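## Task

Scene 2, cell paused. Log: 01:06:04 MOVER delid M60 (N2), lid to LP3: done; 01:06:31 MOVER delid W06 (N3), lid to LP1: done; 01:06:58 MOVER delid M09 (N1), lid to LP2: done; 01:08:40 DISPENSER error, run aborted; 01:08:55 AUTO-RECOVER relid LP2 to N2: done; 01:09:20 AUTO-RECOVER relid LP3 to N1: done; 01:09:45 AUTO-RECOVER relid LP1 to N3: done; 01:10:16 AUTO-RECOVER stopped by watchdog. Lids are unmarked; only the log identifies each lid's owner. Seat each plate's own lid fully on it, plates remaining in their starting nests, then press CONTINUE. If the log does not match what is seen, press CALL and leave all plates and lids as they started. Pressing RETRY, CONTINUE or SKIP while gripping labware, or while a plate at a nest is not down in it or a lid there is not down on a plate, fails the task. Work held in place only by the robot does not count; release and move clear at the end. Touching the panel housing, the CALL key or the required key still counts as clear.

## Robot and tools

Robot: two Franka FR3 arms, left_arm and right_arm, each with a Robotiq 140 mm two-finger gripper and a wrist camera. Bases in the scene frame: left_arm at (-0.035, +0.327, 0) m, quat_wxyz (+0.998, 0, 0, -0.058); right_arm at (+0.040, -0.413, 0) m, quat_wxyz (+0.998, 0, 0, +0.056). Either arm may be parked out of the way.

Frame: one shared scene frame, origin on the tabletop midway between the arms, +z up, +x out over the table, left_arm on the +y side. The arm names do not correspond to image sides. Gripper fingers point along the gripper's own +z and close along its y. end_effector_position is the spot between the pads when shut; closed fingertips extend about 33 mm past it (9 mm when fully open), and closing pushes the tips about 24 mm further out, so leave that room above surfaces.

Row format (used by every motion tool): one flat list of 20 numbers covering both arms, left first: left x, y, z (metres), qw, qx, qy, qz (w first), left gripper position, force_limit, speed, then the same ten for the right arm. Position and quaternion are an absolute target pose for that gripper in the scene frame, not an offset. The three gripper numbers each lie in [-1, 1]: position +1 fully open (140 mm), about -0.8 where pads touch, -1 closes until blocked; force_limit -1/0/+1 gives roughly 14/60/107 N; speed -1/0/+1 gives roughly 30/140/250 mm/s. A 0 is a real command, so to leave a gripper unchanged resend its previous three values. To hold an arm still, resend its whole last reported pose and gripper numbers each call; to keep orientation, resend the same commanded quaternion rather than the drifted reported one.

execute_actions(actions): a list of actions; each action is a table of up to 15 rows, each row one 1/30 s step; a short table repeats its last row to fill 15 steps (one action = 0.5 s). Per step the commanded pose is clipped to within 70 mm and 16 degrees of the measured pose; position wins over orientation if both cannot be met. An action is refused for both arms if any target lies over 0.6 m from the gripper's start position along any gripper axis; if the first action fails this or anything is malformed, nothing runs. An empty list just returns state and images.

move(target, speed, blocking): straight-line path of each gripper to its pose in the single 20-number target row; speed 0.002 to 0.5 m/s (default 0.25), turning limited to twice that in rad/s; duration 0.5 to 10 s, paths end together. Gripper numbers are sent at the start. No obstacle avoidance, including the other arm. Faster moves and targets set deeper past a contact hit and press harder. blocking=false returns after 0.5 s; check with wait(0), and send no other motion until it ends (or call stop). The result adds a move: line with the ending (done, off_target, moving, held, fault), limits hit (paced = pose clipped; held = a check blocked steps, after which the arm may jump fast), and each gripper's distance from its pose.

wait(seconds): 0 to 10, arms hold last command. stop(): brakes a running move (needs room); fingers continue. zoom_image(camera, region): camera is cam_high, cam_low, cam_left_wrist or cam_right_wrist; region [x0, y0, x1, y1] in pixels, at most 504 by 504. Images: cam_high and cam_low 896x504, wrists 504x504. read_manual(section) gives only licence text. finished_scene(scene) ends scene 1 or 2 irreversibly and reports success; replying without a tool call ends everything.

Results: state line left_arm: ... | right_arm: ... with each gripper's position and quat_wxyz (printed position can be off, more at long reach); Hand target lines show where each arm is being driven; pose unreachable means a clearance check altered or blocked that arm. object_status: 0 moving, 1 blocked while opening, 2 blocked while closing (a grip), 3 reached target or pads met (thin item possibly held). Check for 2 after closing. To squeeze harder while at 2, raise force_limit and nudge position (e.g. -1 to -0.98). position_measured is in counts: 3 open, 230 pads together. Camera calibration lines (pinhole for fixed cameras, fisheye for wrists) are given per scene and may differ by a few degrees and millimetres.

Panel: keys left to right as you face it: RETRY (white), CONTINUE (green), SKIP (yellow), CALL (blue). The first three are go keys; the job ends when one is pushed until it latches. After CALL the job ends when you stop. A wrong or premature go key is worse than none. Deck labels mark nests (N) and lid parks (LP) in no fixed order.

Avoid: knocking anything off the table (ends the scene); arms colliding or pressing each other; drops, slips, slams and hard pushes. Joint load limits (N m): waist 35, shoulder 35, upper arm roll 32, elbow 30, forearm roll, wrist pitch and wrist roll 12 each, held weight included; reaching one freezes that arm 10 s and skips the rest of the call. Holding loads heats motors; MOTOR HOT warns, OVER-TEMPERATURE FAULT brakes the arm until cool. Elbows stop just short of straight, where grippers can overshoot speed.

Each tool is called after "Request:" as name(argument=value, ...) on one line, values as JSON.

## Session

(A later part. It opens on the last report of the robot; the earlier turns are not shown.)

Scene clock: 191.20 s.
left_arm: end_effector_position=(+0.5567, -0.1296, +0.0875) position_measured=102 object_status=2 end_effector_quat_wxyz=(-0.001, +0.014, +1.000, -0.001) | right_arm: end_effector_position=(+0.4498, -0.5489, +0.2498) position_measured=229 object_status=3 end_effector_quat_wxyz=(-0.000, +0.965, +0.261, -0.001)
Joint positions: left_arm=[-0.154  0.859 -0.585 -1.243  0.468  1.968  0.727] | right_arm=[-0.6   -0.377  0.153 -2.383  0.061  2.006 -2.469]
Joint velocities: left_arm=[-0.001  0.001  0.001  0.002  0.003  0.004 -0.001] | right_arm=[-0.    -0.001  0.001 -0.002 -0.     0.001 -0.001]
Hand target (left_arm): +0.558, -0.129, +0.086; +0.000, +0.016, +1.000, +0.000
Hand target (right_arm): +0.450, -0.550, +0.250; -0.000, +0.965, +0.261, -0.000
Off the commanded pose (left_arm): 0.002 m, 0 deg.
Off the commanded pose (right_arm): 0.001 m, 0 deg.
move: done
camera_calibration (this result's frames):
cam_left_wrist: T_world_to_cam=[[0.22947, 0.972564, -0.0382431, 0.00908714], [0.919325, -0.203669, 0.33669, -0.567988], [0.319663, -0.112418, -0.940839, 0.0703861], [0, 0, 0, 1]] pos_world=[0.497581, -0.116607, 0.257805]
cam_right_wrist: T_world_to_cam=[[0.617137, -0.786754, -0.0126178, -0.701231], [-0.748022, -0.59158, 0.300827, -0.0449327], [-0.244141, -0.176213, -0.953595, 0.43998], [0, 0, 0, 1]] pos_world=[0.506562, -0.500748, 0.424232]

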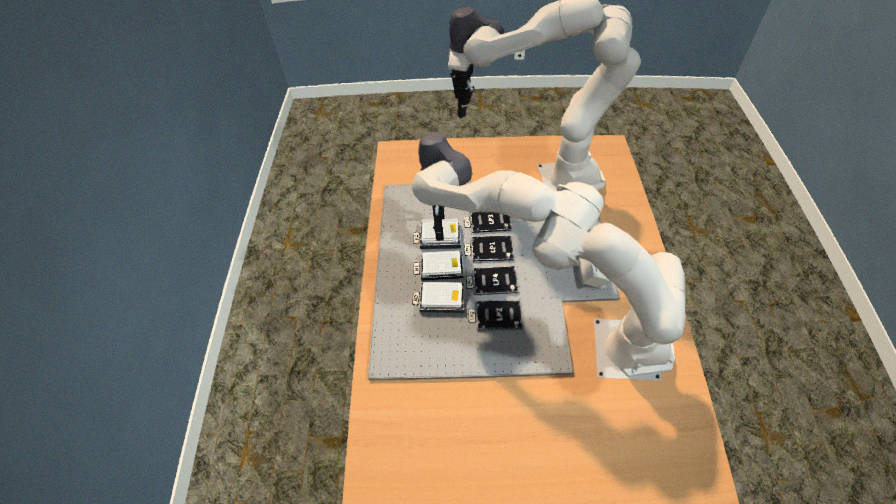

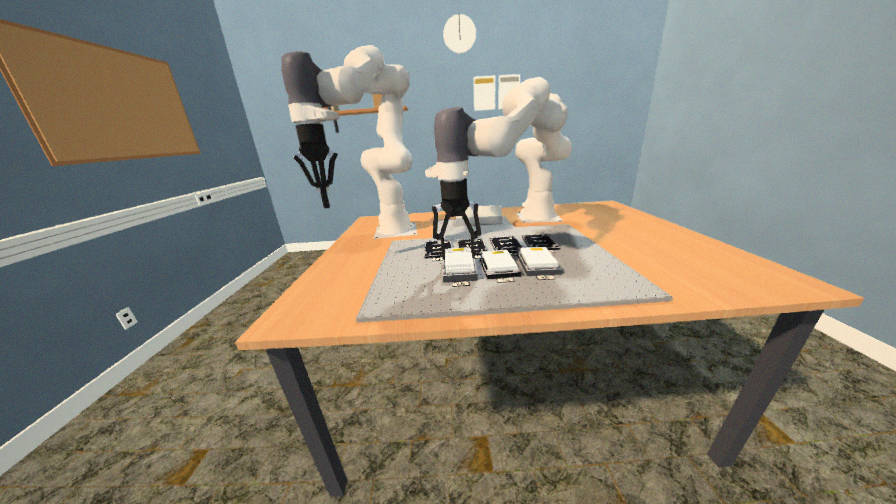

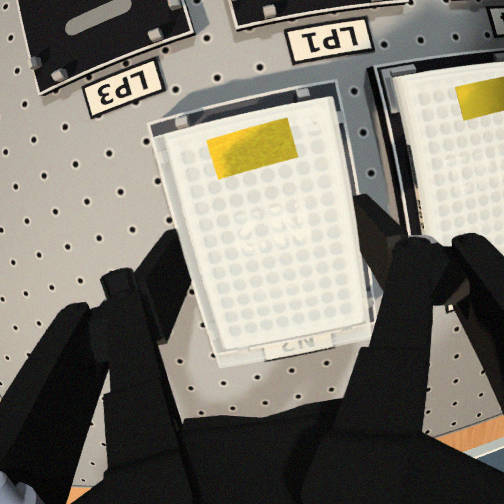

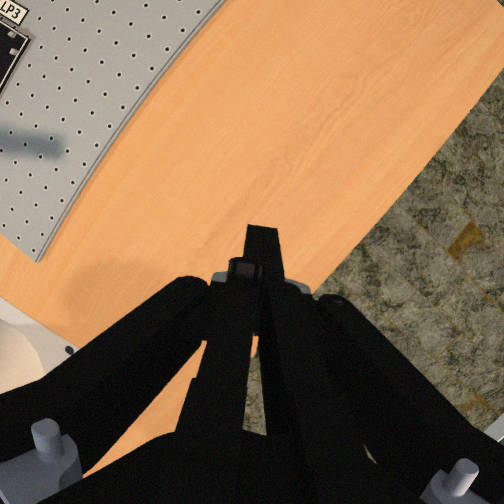

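Request:
move(target=[0.5583,-0.129,0.0735,0,0.016,1,0,-1,-0.6,-0.8,0.45,-0.55,0.25,0,0.958,0.259,0,-0.8,0,0], speed=0.008)

Request:
zoom_image(camera="cam_left_wrist", region=[110,60,420,390])

Scene clock: 196.77 s.
left_arm: end_effector_position=(+0.5582, -0.1294, +0.0758) position_measured=102 object_status=2 end_effector_quat_wxyz=(-0.001, +0.015, +1.000, -0.001) | right_arm: end_effector_position=(+0.4498, -0.5489, +0.2498) position_measured=229 object_status=3 end_effector_quat_wxyz=(-0.000, +0.965, +0.261, -0.001)
Joint positions: left_arm=[-0.155  0.874 -0.58  -1.248  0.474  1.989  0.727] | right_arm=[-0.6   -0.377  0.153 -2.383  0.061  2.006 -2.469]
Joint velocities: left_arm=[-0.001  0.001  0.    -0.     0.001  0.003  0.001] | right_arm=[ 0.001 -0.     0.001 -0.    -0.001 -0.001 -0.   ]
Hand target (left_arm): +0.558, -0.129, +0.073; +0.000, +0.016, +1.000, +0.000
Hand target (right_arm): +0.450, -0.550, +0.250; -0.000, +0.965, +0.261, -0.000
Off the commanded pose (left_arm): 0.002 m, 0 deg.
Off the commanded pose (right_arm): 0.001 m, 0 deg.
move: done
camera_calibration (this result's frames):
cam_left_wrist: T_world_to_cam=[[0.231081, 0.97215, -0.0390594, 0.0072186], [0.918591, -0.204769, 0.338023, -0.565176], [0.320611, -0.11399, -0.940327, 0.0581871], [0, 0, 0, 1]] pos_world=[0.498842, -0.116115, 0.246039]
cam_right_wrist: T_world_to_cam=[[0.617137, -0.786754, -0.0126179, -0.701231], [-0.748022, -0.59158, 0.300827, -0.0449326], [-0.244141, -0.176213, -0.953595, 0.43998], [0, 0, 0, 1]] pos_world=[0.506562, -0.500748, 0.424232]

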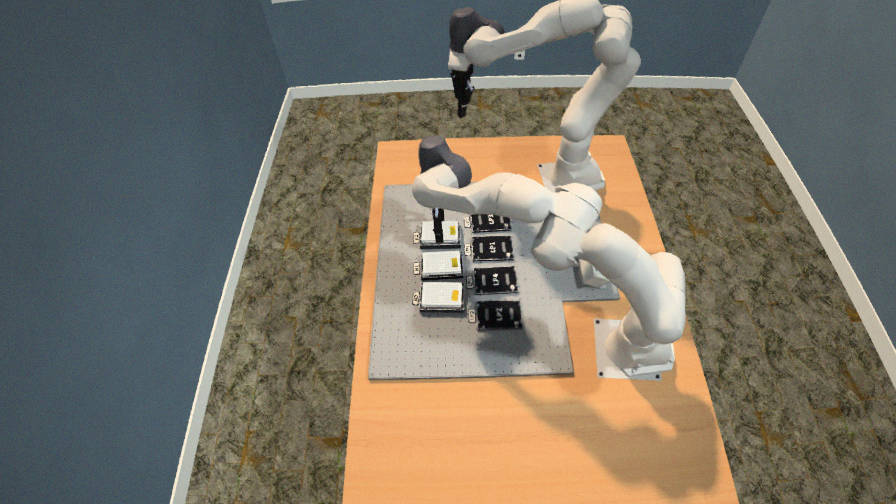

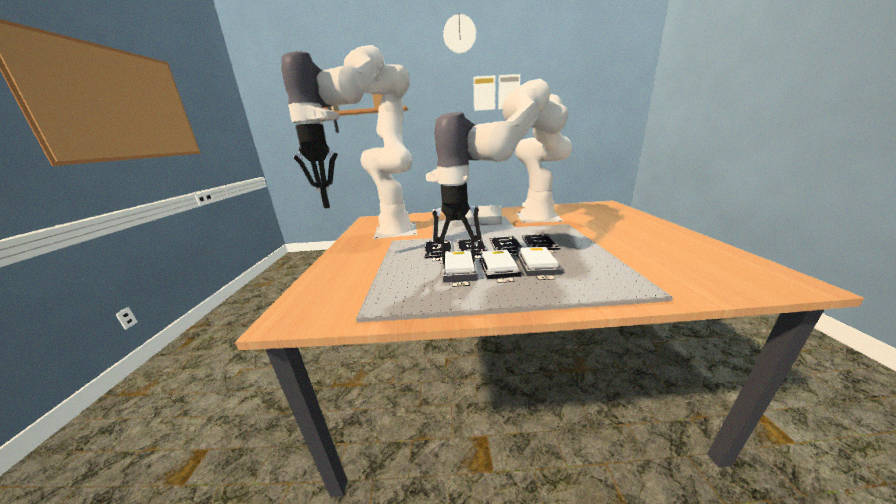

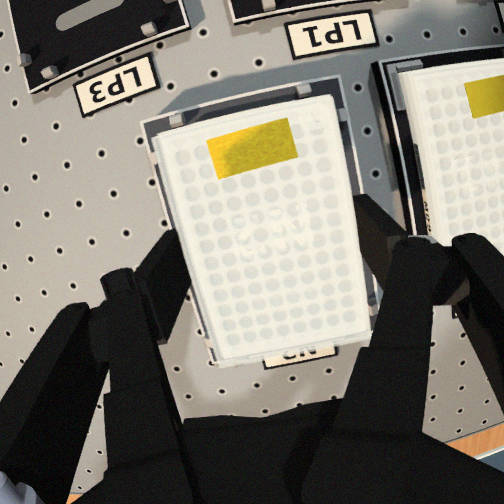

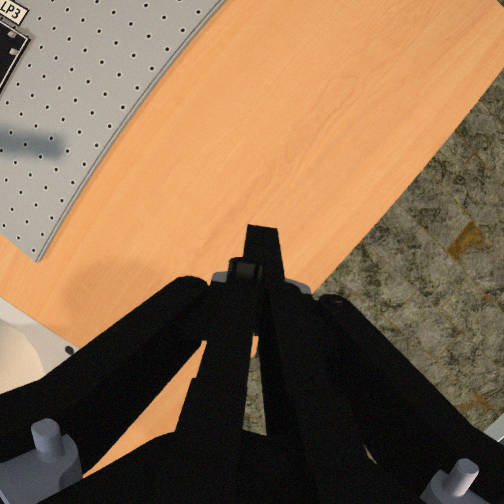

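Region (110, 60, 420, 390) of cam_left_wrist's 504x504 image, scaled by 1.527, with more detail than that image has; it fills the left 473 columns of this view, and the rest is white.

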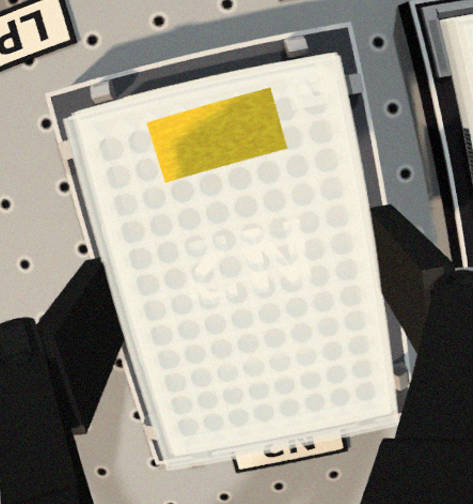

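Within 1 mm of seated. Release, rise, then a tilted check view.

Request:
move(target=[0.5583,-0.129,0.0735,0,0.016,1,0,0.42,-0.6,-0.8,0.45,-0.55,0.25,0,0.958,0.259,0,-0.8,0,0], speed=0.008)

Request:
move(target=[0.5583,-0.129,0.105,0,0.016,1,0,0.42,-0.6,-0.8,0.45,-0.55,0.25,0,0.958,0.259,0,-0.8,0,0], speed=0.06)

Request:
move(target=[0.40,0.38,0.20,0,0,1,0,0.42,-0.6,-0.8,0.30,-0.25,0.22,0,0.9,0.43,0,-0.8,0,0], speed=0.3)

Request:
zoom_image(camera="cam_low", region=[420,230,580,300])

Request:
zoom_image(camera="cam_high", region=[400,200,640,340])

Scene clock: 204.30 s.
left_arm: end_effector_position=(+0.5583, -0.1296, +0.0758) position_measured=76 object_status=3 end_effector_quat_wxyz=(-0.000, +0.015, +1.000, -0.001) | right_arm: end_effector_position=(+0.4498, -0.5489, +0.2498) position_measured=229 object_status=3 end_effector_quat_wxyz=(-0.000, +0.965, +0.261, -0.001)
Joint positions: left_arm=[-0.155  0.874 -0.579 -1.248  0.475  1.99   0.727] | right_arm=[-0.6   -0.377  0.153 -2.383  0.061  2.006 -2.469]
Joint velocities: left_arm=[ 0.001 -0.    -0.001 -0.    -0.     0.001 -0.002] | right_arm=[ 0.     0.    -0.     0.001  0.     0.001  0.001]
Hand target (left_arm): +0.558, -0.129, +0.073; -0.000, +0.016, +1.000, +0.000
Hand target (right_arm): +0.450, -0.550, +0.250; -0.000, +0.965, +0.261, -0.000
Off the commanded pose (left_arm): 0.002 m, 0 deg.
Off the commanded pose (right_arm): 0.001 m, 0 deg.
move: done
camera_calibration (this result's frames):
cam_left_wrist: T_world_to_cam=[[0.23129, 0.972093, -0.0392571, 0.00724805], [0.918354, -0.204828, 0.338633, -0.565223], [0.321141, -0.114374, -0.940099, 0.0577069], [0, 0, 0, 1]] pos_world=[0.498866, -0.116219, 0.245938]
cam_right_wrist: T_world_to_cam=[[0.617137, -0.786754, -0.0126178, -0.701231], [-0.748022, -0.59158, 0.300827, -0.0449327], [-0.244141, -0.176213, -0.953595, 0.43998], [0, 0, 0, 1]] pos_world=[0.506562, -0.500748, 0.424232]

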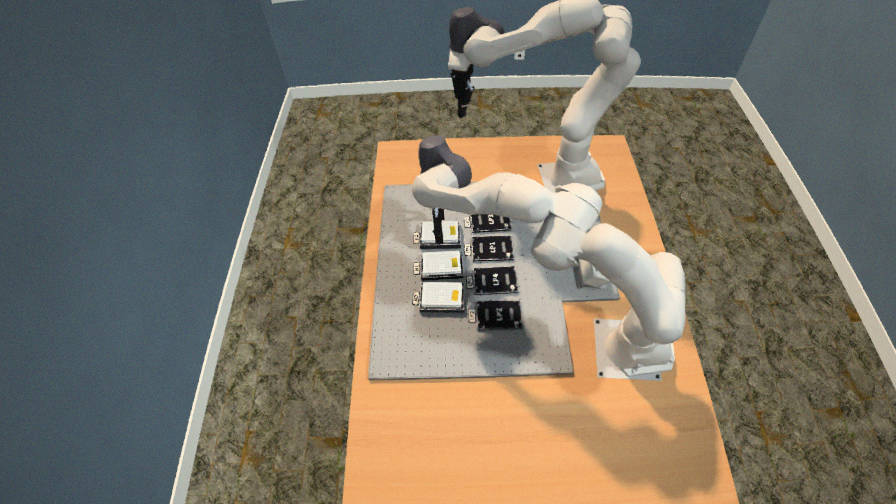

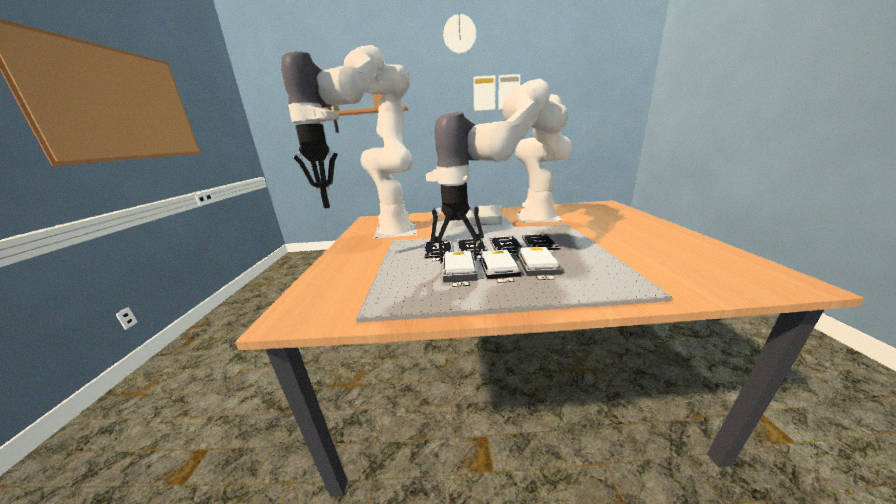

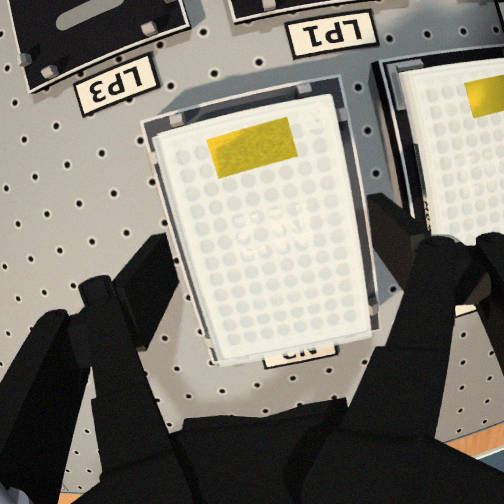

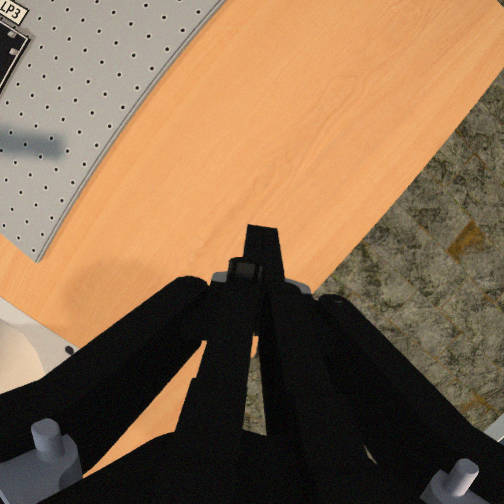

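Scene clock: 205.20 s.
left_arm: end_effector_position=(+0.5588, -0.1292, +0.1039) position_measured=76 object_status=3 end_effector_quat_wxyz=(+0.001, +0.013, +1.000, +0.000) | right_arm: end_effector_position=(+0.4498, -0.5489, +0.2498) position_measured=229 object_status=3 end_effector_quat_wxyz=(-0.000, +0.965, +0.261, -0.001)
Joint positions: left_arm=[-0.153  0.845 -0.593 -1.226  0.467  1.94   0.729] | right_arm=[-0.6   -0.377  0.153 -2.383  0.061  2.006 -2.469]
Joint velocities: left_arm=[ 0.003 -0.001 -0.004 -0.    -0.    -0.011  0.002] | right_arm=[-0.    -0.003  0.    -0.     0.     0.001 -0.001]
Hand target (left_arm): +0.558, -0.129, +0.105; -0.000, +0.016, +1.000, -0.000
Hand target (right_arm): +0.450, -0.550, +0.250; -0.000, +0.965, +0.261, -0.000
Off the commanded pose (left_arm): 0.001 m, 0 deg.
Off the commanded pose (right_arm): 0.001 m, 0 deg.
move: done
camera_calibration (this result's frames):
cam_left_wrist: T_world_to_cam=[[0.228736, 0.972862, -0.0349194, 0.00894102], [0.917612, -0.20349, 0.341439, -0.574805], [0.325068, -0.110142, -0.939255, 0.0822631], [0, 0, 0, 1]] pos_world=[0.498662, -0.116605, 0.273839]
cam_right_wrist: T_world_to_cam=[[0.617137, -0.786754, -0.0126179, -0.701231], [-0.748022, -0.59158, 0.300827, -0.0449326], [-0.244141, -0.176213, -0.953595, 0.43998], [0, 0, 0, 1]] pos_world=[0.506562, -0.500748, 0.424232]

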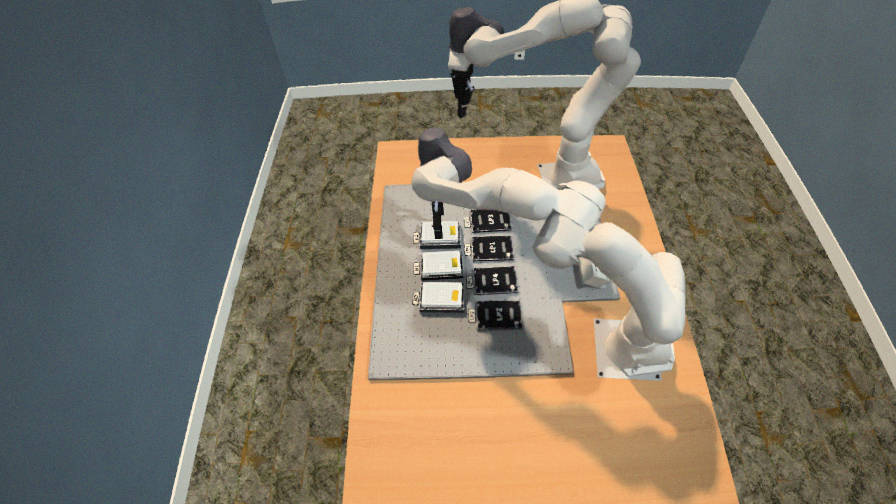

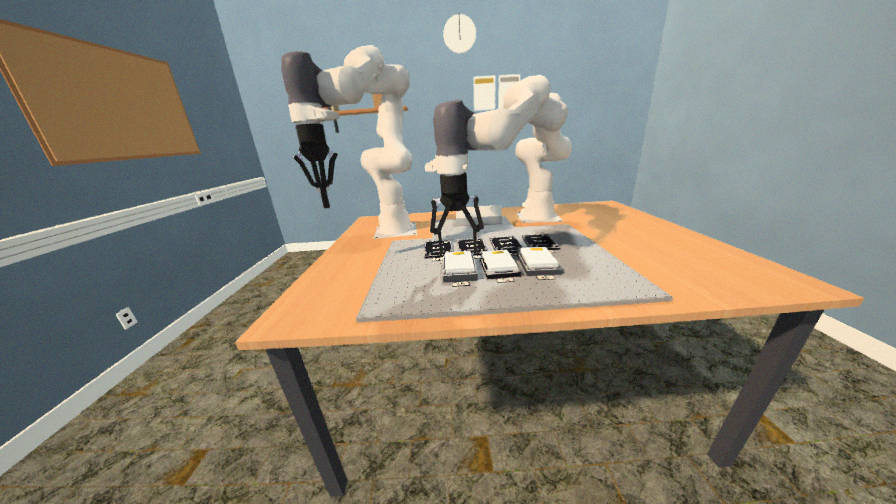

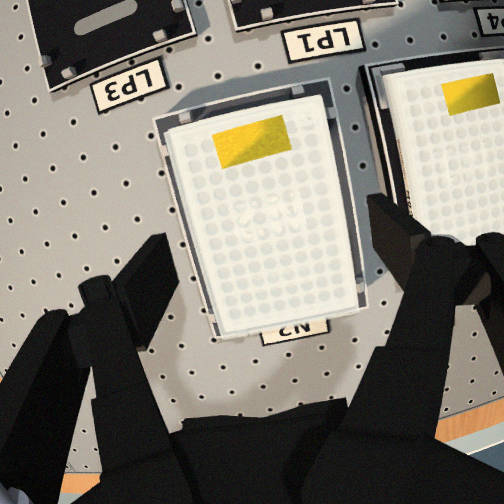

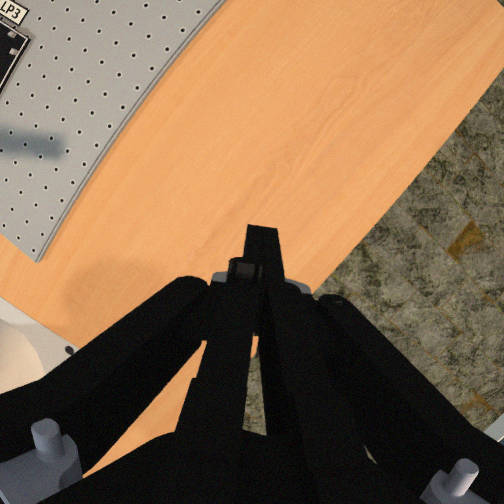

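Scene clock: 208.07 s.
left_arm: end_effector_position=(+0.4032, +0.3812, +0.2026) position_measured=76 object_status=3 end_effector_quat_wxyz=(+0.011, -0.010, +1.000, +0.001) | right_arm: end_effector_position=(+0.3052, -0.2554, +0.2211) position_measured=229 object_status=3 end_effector_quat_wxyz=(+0.008, +0.902, +0.432, -0.002)
Joint positions: left_arm=[ 0.531 -0.331 -0.279 -2.464 -0.11   2.165  1.76 ] | right_arm=[-0.162 -0.899  0.53  -2.736  0.411  1.881 -2.298]
Joint velocities: left_arm=[-0.002 -0.     0.002 -0.001  0.001 -0.001  0.029] | right_arm=[-0.    -0.001 -0.     0.001  0.     0.     0.007]
Hand target (left_arm): +0.402, +0.382, +0.202; +0.010, -0.002, +1.000, +0.002
Hand target (right_arm): +0.305, -0.255, +0.221; +0.008, +0.903, +0.429, -0.003
Off the commanded pose (left_arm): 0.004 m, 2 deg.
Off the commanded pose (right_arm): 0.008 m, 1 deg.
move: off_target (left_arm, right_arm)
camera_calibration (this result's frames):
cam_left_wrist: T_world_to_cam=[[0.183007, 0.982654, -0.0299788, -0.434888], [0.919268, -0.160233, 0.359545, -0.382711], [0.348505, -0.0933579, -0.932646, 0.264595], [0, 0, 0, 1]] pos_world=[0.339189, 0.390724, 0.371338]
cam_right_wrist: T_world_to_cam=[[0.858088, -0.513502, -0.000585927, -0.387895], [-0.487968, -0.815774, 0.310484, -0.109637], [-0.159912, -0.266137, -0.950578, 0.379669], [0, 0, 0, 1]] pos_world=[0.340062, -0.18758, 0.394718]

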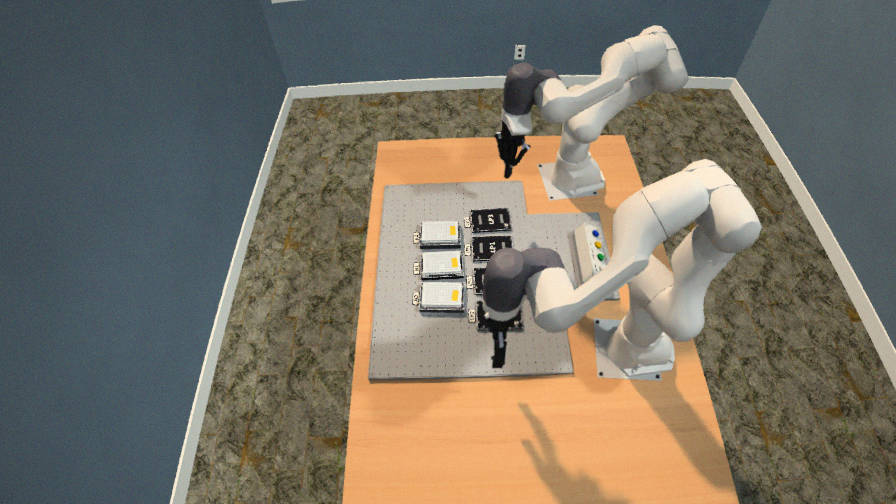

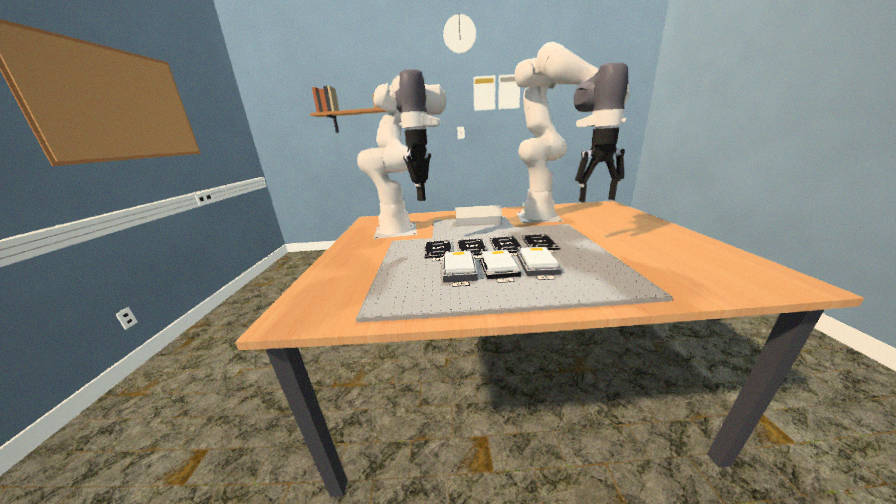

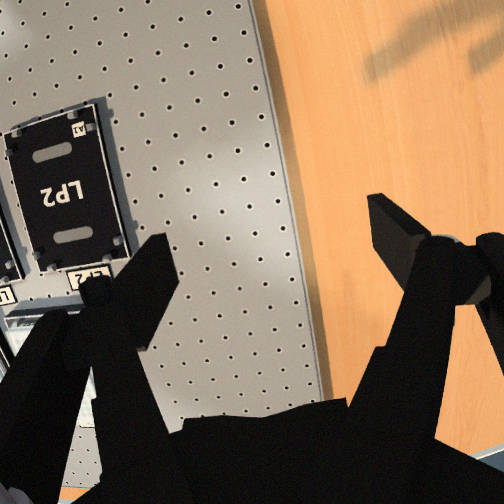

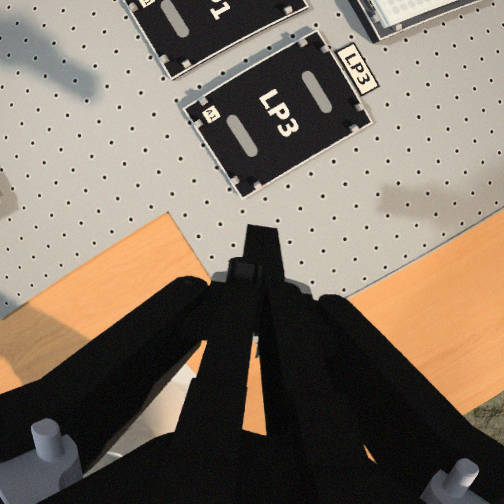

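Region (420, 230, 580, 300) of cam_low's 896x504 image, scaled by 3.150, with more detail than that image has; it fills the top 220 rows of this view, and the rest is white.

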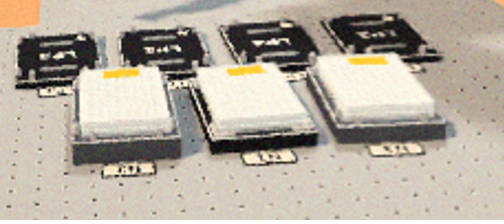

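Region (400, 200, 640, 340) of cam_high's 896x504 image, scaled by 2.100, with more detail than that image has; it fills the top 294 rows of this view, and the rest is white.

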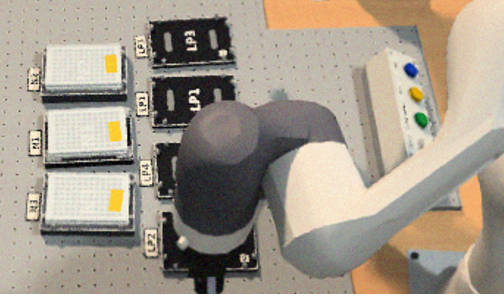

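Request:
move(target=[0.48,0.48,0.20,0,0,1,0,0.42,-0.6,-0.8,0.021,0.0,0.16,0,0.85,0.527,0,-0.8,0,0], speed=0.2)

Scene clock: 213.23 s.
left_arm: end_effector_position=(+0.4799, +0.4802, +0.2005) position_measured=76 object_status=3 end_effector_quat_wxyz=(+0.002, -0.004, +1.000, +0.002) | right_arm: end_effector_position=(+0.0320, +0.0004, +0.1631) position_measured=229 object_status=3 end_effector_quat_wxyz=(+0.007, +0.847, +0.531, +0.004)
Joint positions: left_arm=[ 0.615 -0.014 -0.21  -2.138 -0.001  2.128  1.851] | right_arm=[ 0.127 -1.057  1.205 -2.491  0.965  1.779 -1.832]
Joint velocities: left_arm=[ 0.001  0.     0.001  0.001 -0.001 -0.001  0.004] | right_arm=[-0.001  0.     0.001  0.001  0.001 -0.002  0.027]
Hand target (left_arm): +0.479, +0.482, +0.200; -0.000, -0.000, +1.000, +0.002
Hand target (right_arm): +0.031, +0.000, +0.162; +0.007, +0.851, +0.525, +0.003
Off the commanded pose (left_arm): 0.001 m, 1 deg.
Off the commanded pose (right_arm): 0.011 m, 1 deg.
move: off_target (right_arm)
camera_calibration (this result's frames):
cam_left_wrist: T_world_to_cam=[[0.193918, 0.980482, -0.03243, -0.54999], [0.924121, -0.171477, 0.341461, -0.429887], [0.329235, -0.0961846, -0.939336, 0.257085], [0, 0, 0, 1]] pos_world=[0.419279, 0.490267, 0.370442]
cam_right_wrist: T_world_to_cam=[[0.951035, -0.309049, 0.00454077, -0.0259813], [-0.296072, -0.906685, 0.300439, -0.0206809], [-0.0887332, -0.287072, -0.95379, 0.34713], [0, 0, 0, 1]] pos_world=[0.0493881, 0.0728708, 0.337421]

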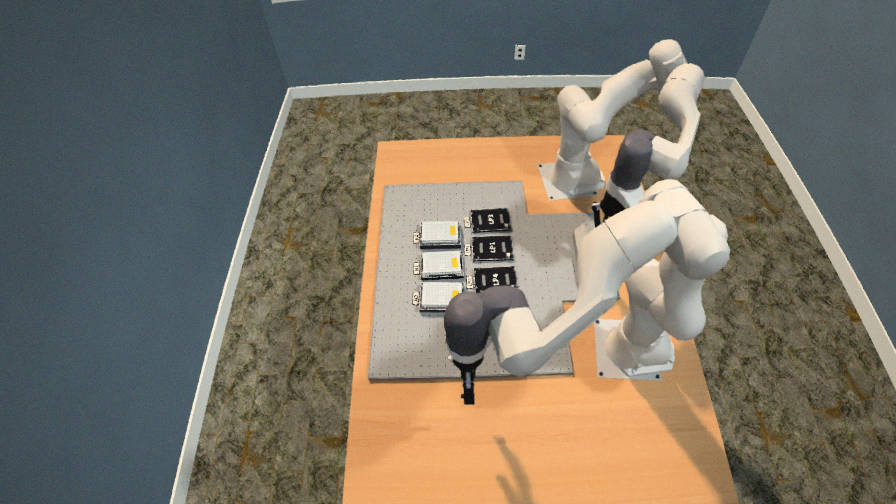

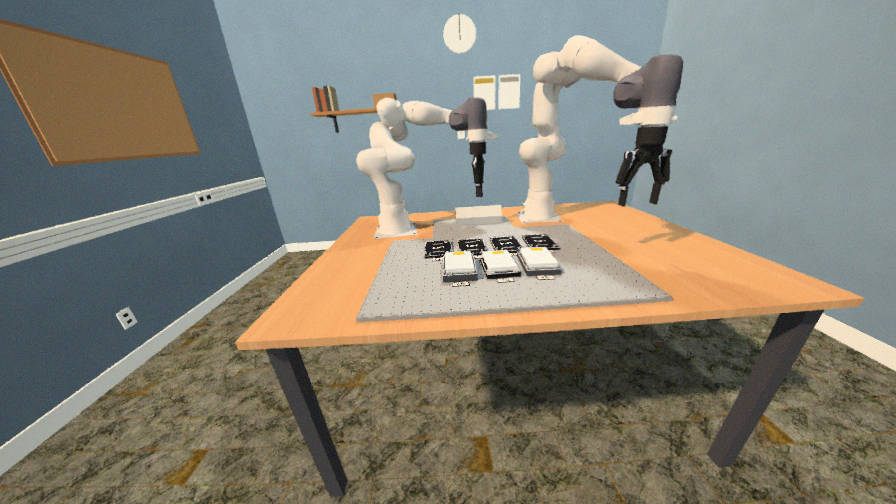

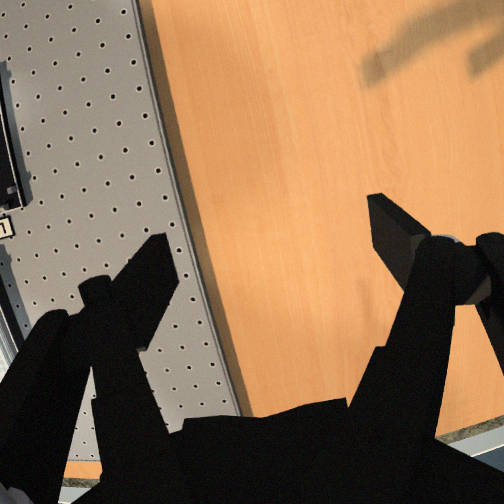

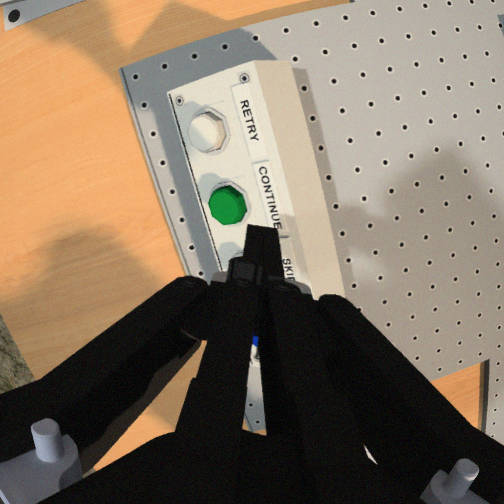

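Request:
move(target=[0.48,0.48,0.20,0,0,1,0,0.42,-0.6,-0.8,0.017,0.021,0.128,0,0.85,0.527,0,-0.8,0,0], speed=0.04)

Scene clock: 223.57 s.
left_arm: end_effector_position=(+0.4802, +0.4803, +0.2008) position_measured=76 object_status=3 end_effector_quat_wxyz=(+0.001, -0.003, +1.000, +0.001) | right_arm: end_effector_position=(+0.0169, +0.0193, +0.1287) position_measured=229 object_status=3 end_effector_quat_wxyz=(+0.001, +0.849, +0.529, -0.001)
Joint positions: left_arm=[ 0.615 -0.013 -0.21  -2.135 -0.001  2.125  1.854] | right_arm=[ 0.073 -1.049  1.326 -2.469  1.056  1.83  -1.823]
Joint velocities: left_arm=[-0.001 -0.001 -0.    -0.001 -0.001 -0.001  0.   ] | right_arm=[-0.003 -0.001  0.001  0.001  0.009  0.006 -0.   ]
Hand target (left_arm): +0.480, +0.480, +0.200; +0.000, -0.000, +1.000, +0.000
Hand target (right_arm): +0.017, +0.021, +0.129; -0.000, +0.850, +0.527, +0.000
Off the commanded pose (left_arm): 0.001 m, 0 deg.
Off the commanded pose (right_arm): 0.002 m, 0 deg.
move: done
camera_calibration (this result's frames):
cam_left_wrist: T_world_to_cam=[[0.19628, 0.979987, -0.0331622, -0.550869], [0.924051, -0.17355, 0.340602, -0.42908], [0.328031, -0.0974968, -0.939622, 0.258597], [0, 0, 0, 1]] pos_world=[0.419789, 0.49059, 0.370861]
cam_right_wrist: T_world_to_cam=[[0.949545, -0.313432, -0.0111164, -0.00355413], [-0.295689, -0.906481, 0.301429, 0.00208164], [-0.104554, -0.282934, -0.953424, 0.318594], [0, 0, 0, 1]] pos_world=[0.0373008, 0.0909141, 0.303088]

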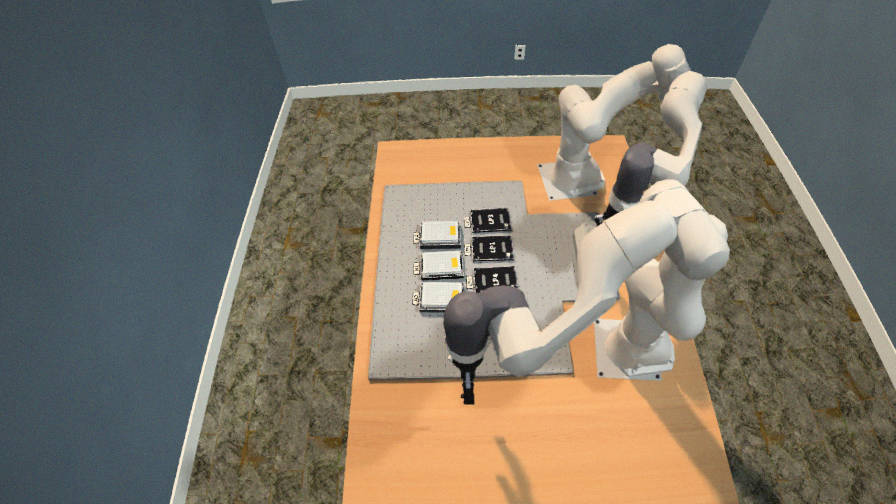

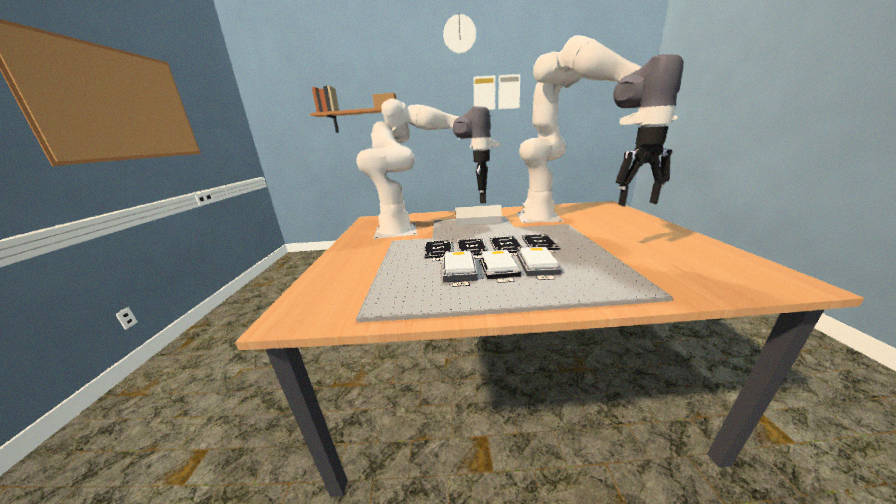

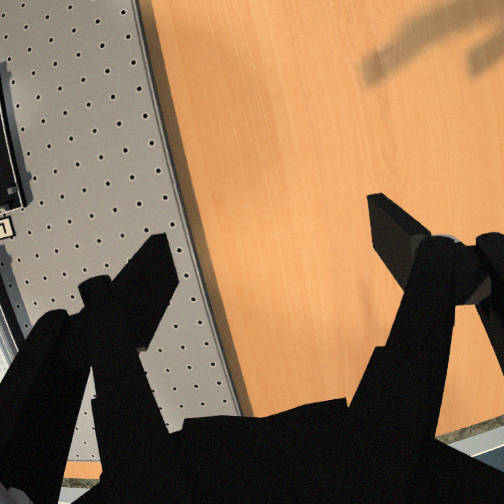

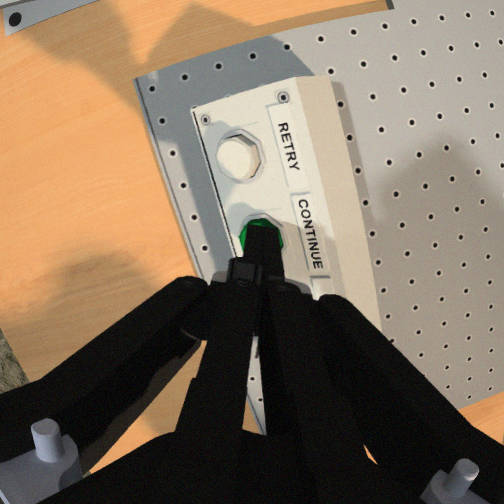

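Request:
execute_actions(actions=[])

Scene clock: 235.03 s.
left_arm: end_effector_position=(+0.4802, +0.4803, +0.2009) position_measured=76 object_status=3 end_effector_quat_wxyz=(+0.001, -0.003, +1.000, +0.001) | right_arm: end_effector_position=(+0.0169, +0.0197, +0.1288) position_measured=229 object_status=3 end_effector_quat_wxyz=(+0.000, +0.849, +0.529, -0.001)
Joint positions: left_arm=[ 0.615 -0.013 -0.21  -2.135 -0.001  2.125  1.854] | right_arm=[ 0.073 -1.049  1.326 -2.469  1.057  1.831 -1.823]
Joint velocities: left_arm=[-0.001  0.001 -0.     0.     0.001 -0.001 -0.001] | right_arm=[-0.     0.    -0.001  0.001 -0.001 -0.001 -0.   ]
Hand target (left_arm): +0.480, +0.480, +0.200; +0.000, -0.000, +1.000, +0.000
Hand target (right_arm): +0.017, +0.021, +0.129; -0.000, +0.850, +0.527, +0.000
Off the commanded pose (left_arm): 0.001 m, 0 deg.
Off the commanded pose (right_arm): 0.001 m, 0 deg.
camera_calibration (this result's frames):
cam_left_wrist: T_world_to_cam=[[0.196562, 0.979928, -0.0332274, -0.550968], [0.92403, -0.173803, 0.340529, -0.428957], [0.327919, -0.0976383, -0.939647, 0.258739], [0, 0, 0, 1]] pos_world=[0.419823, 0.490618, 0.370888]
cam_right_wrist: T_world_to_cam=[[0.949439, -0.31373, -0.0117634, -0.00326304], [-0.295908, -0.906767, 0.300353, 0.0026381], [-0.104896, -0.281686, -0.953756, 0.318803], [0, 0, 0, 1]] pos_world=[0.03732, 0.0911707, 0.303229]

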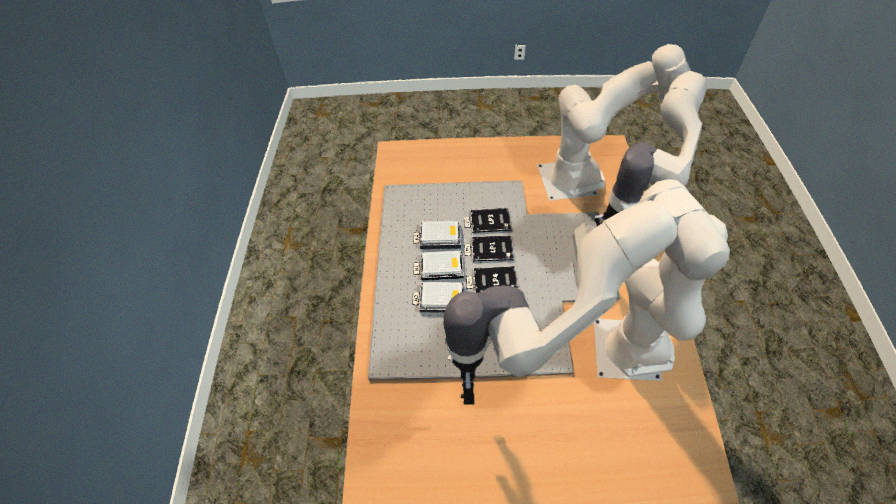

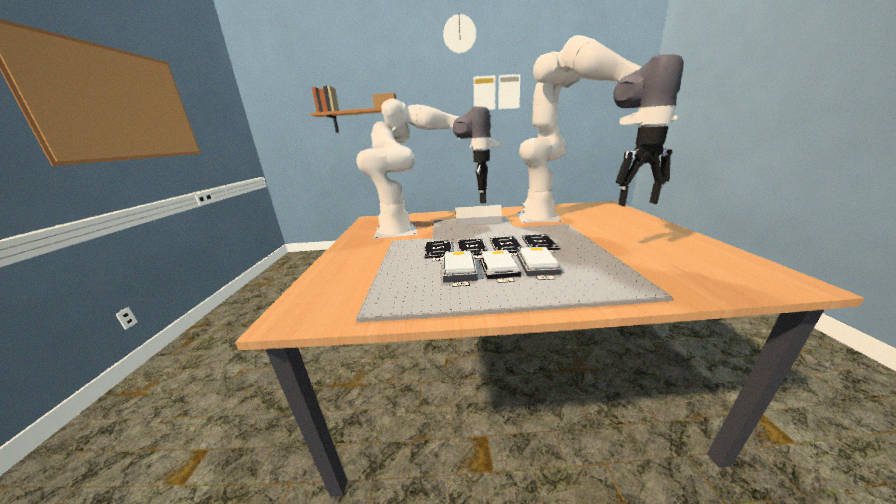

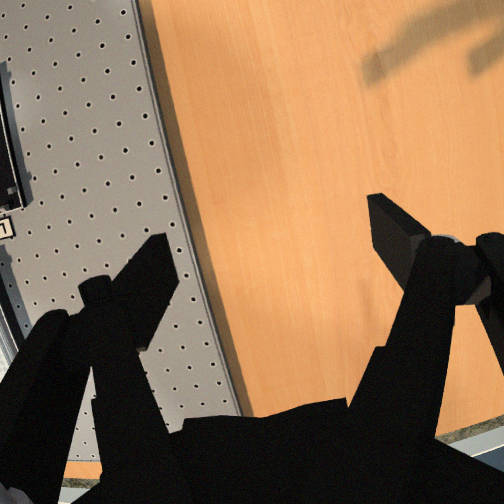

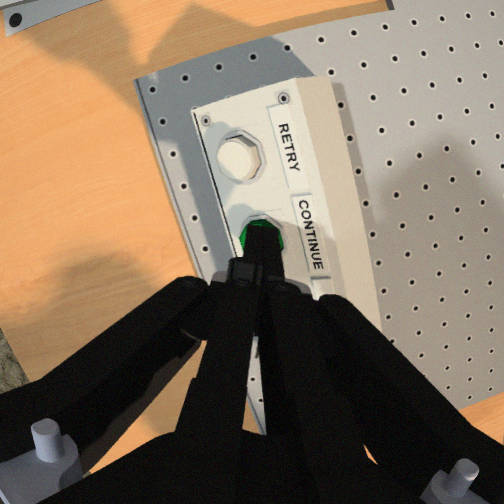

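Request:
move(target=[0.48,0.48,0.20,0,0,1,0,0.42,-0.6,-0.8,0.017,0.021,0.112,0,0.85,0.527,0,-0.8,0,0], speed=0.025)

Scene clock: 239.23 s.
left_arm: end_effector_position=(+0.4802, +0.4803, +0.2009) position_measured=76 object_status=3 end_effector_quat_wxyz=(+0.001, -0.003, +1.000, +0.001) | right_arm: end_effector_position=(+0.0151, +0.0205, +0.1136) position_measured=229 object_status=3 end_effector_quat_wxyz=(+0.000, +0.850, +0.526, -0.001)
Joint positions: left_arm=[ 0.615 -0.013 -0.21  -2.135 -0.001  2.125  1.854] | right_arm=[ 0.063 -1.049  1.367 -2.478  1.088  1.857 -1.823]
Joint velocities: left_arm=[ 0.    -0.001  0.    -0.     0.002 -0.     0.001] | right_arm=[ 0.001 -0.001  0.005 -0.001  0.009  0.012 -0.002]
Hand target (left_arm): +0.480, +0.480, +0.200; +0.000, -0.000, +1.000, +0.000
Hand target (right_arm): +0.017, +0.021, +0.112; +0.000, +0.850, +0.527, +0.000
Off the commanded pose (left_arm): 0.001 m, 0 deg.
Off the commanded pose (right_arm): 0.003 m, 0 deg.
move: done
camera_calibration (this result's frames):
cam_left_wrist: T_world_to_cam=[[0.196589, 0.979922, -0.0332411, -0.550981], [0.924028, -0.173824, 0.340525, -0.428961], [0.32791, -0.0976591, -0.939648, 0.258756], [0, 0, 0, 1]] pos_world=[0.41984, 0.490625, 0.370896]
cam_right_wrist: T_world_to_cam=[[0.947507, -0.319492, -0.0124593, -0.00129725], [-0.301217, -0.905024, 0.300334, 0.00745696], [-0.10723, -0.280815, -0.953753, 0.304362], [0, 0, 0, 1]] pos_world=[0.0361121, 0.0918039, 0.288031]

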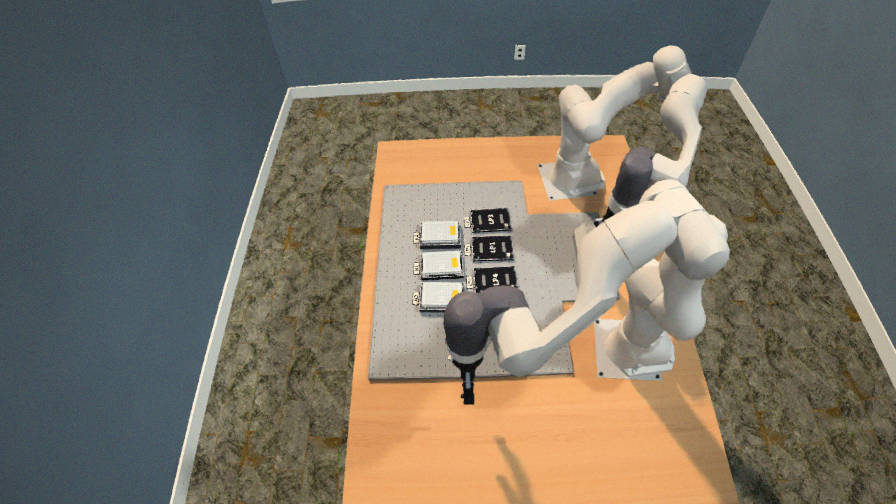

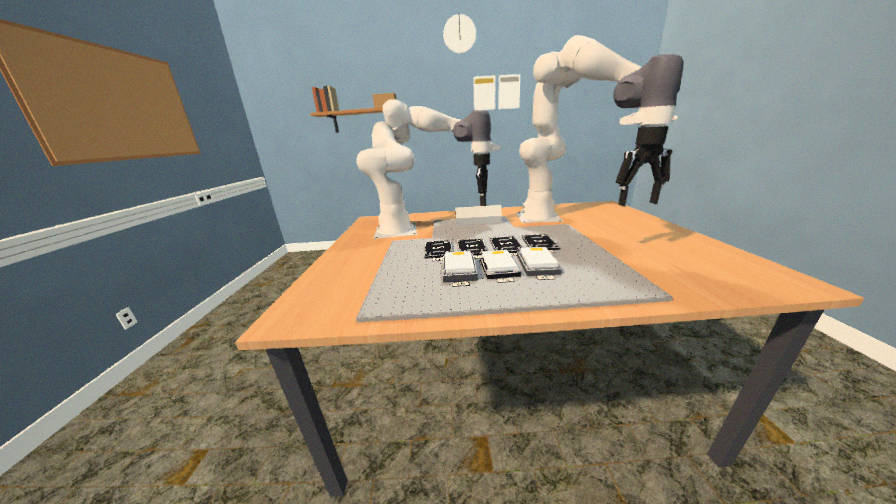

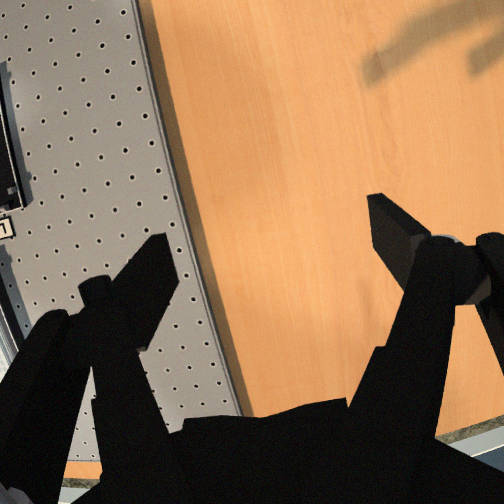

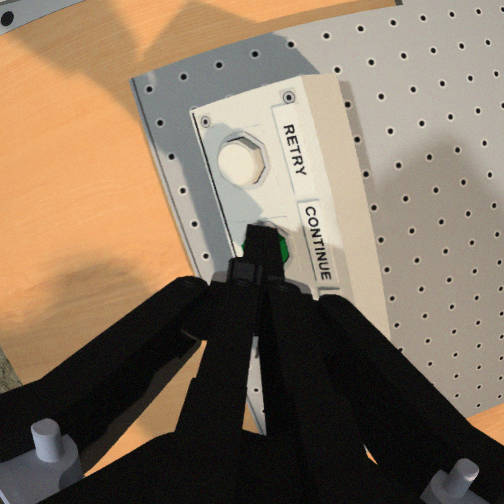

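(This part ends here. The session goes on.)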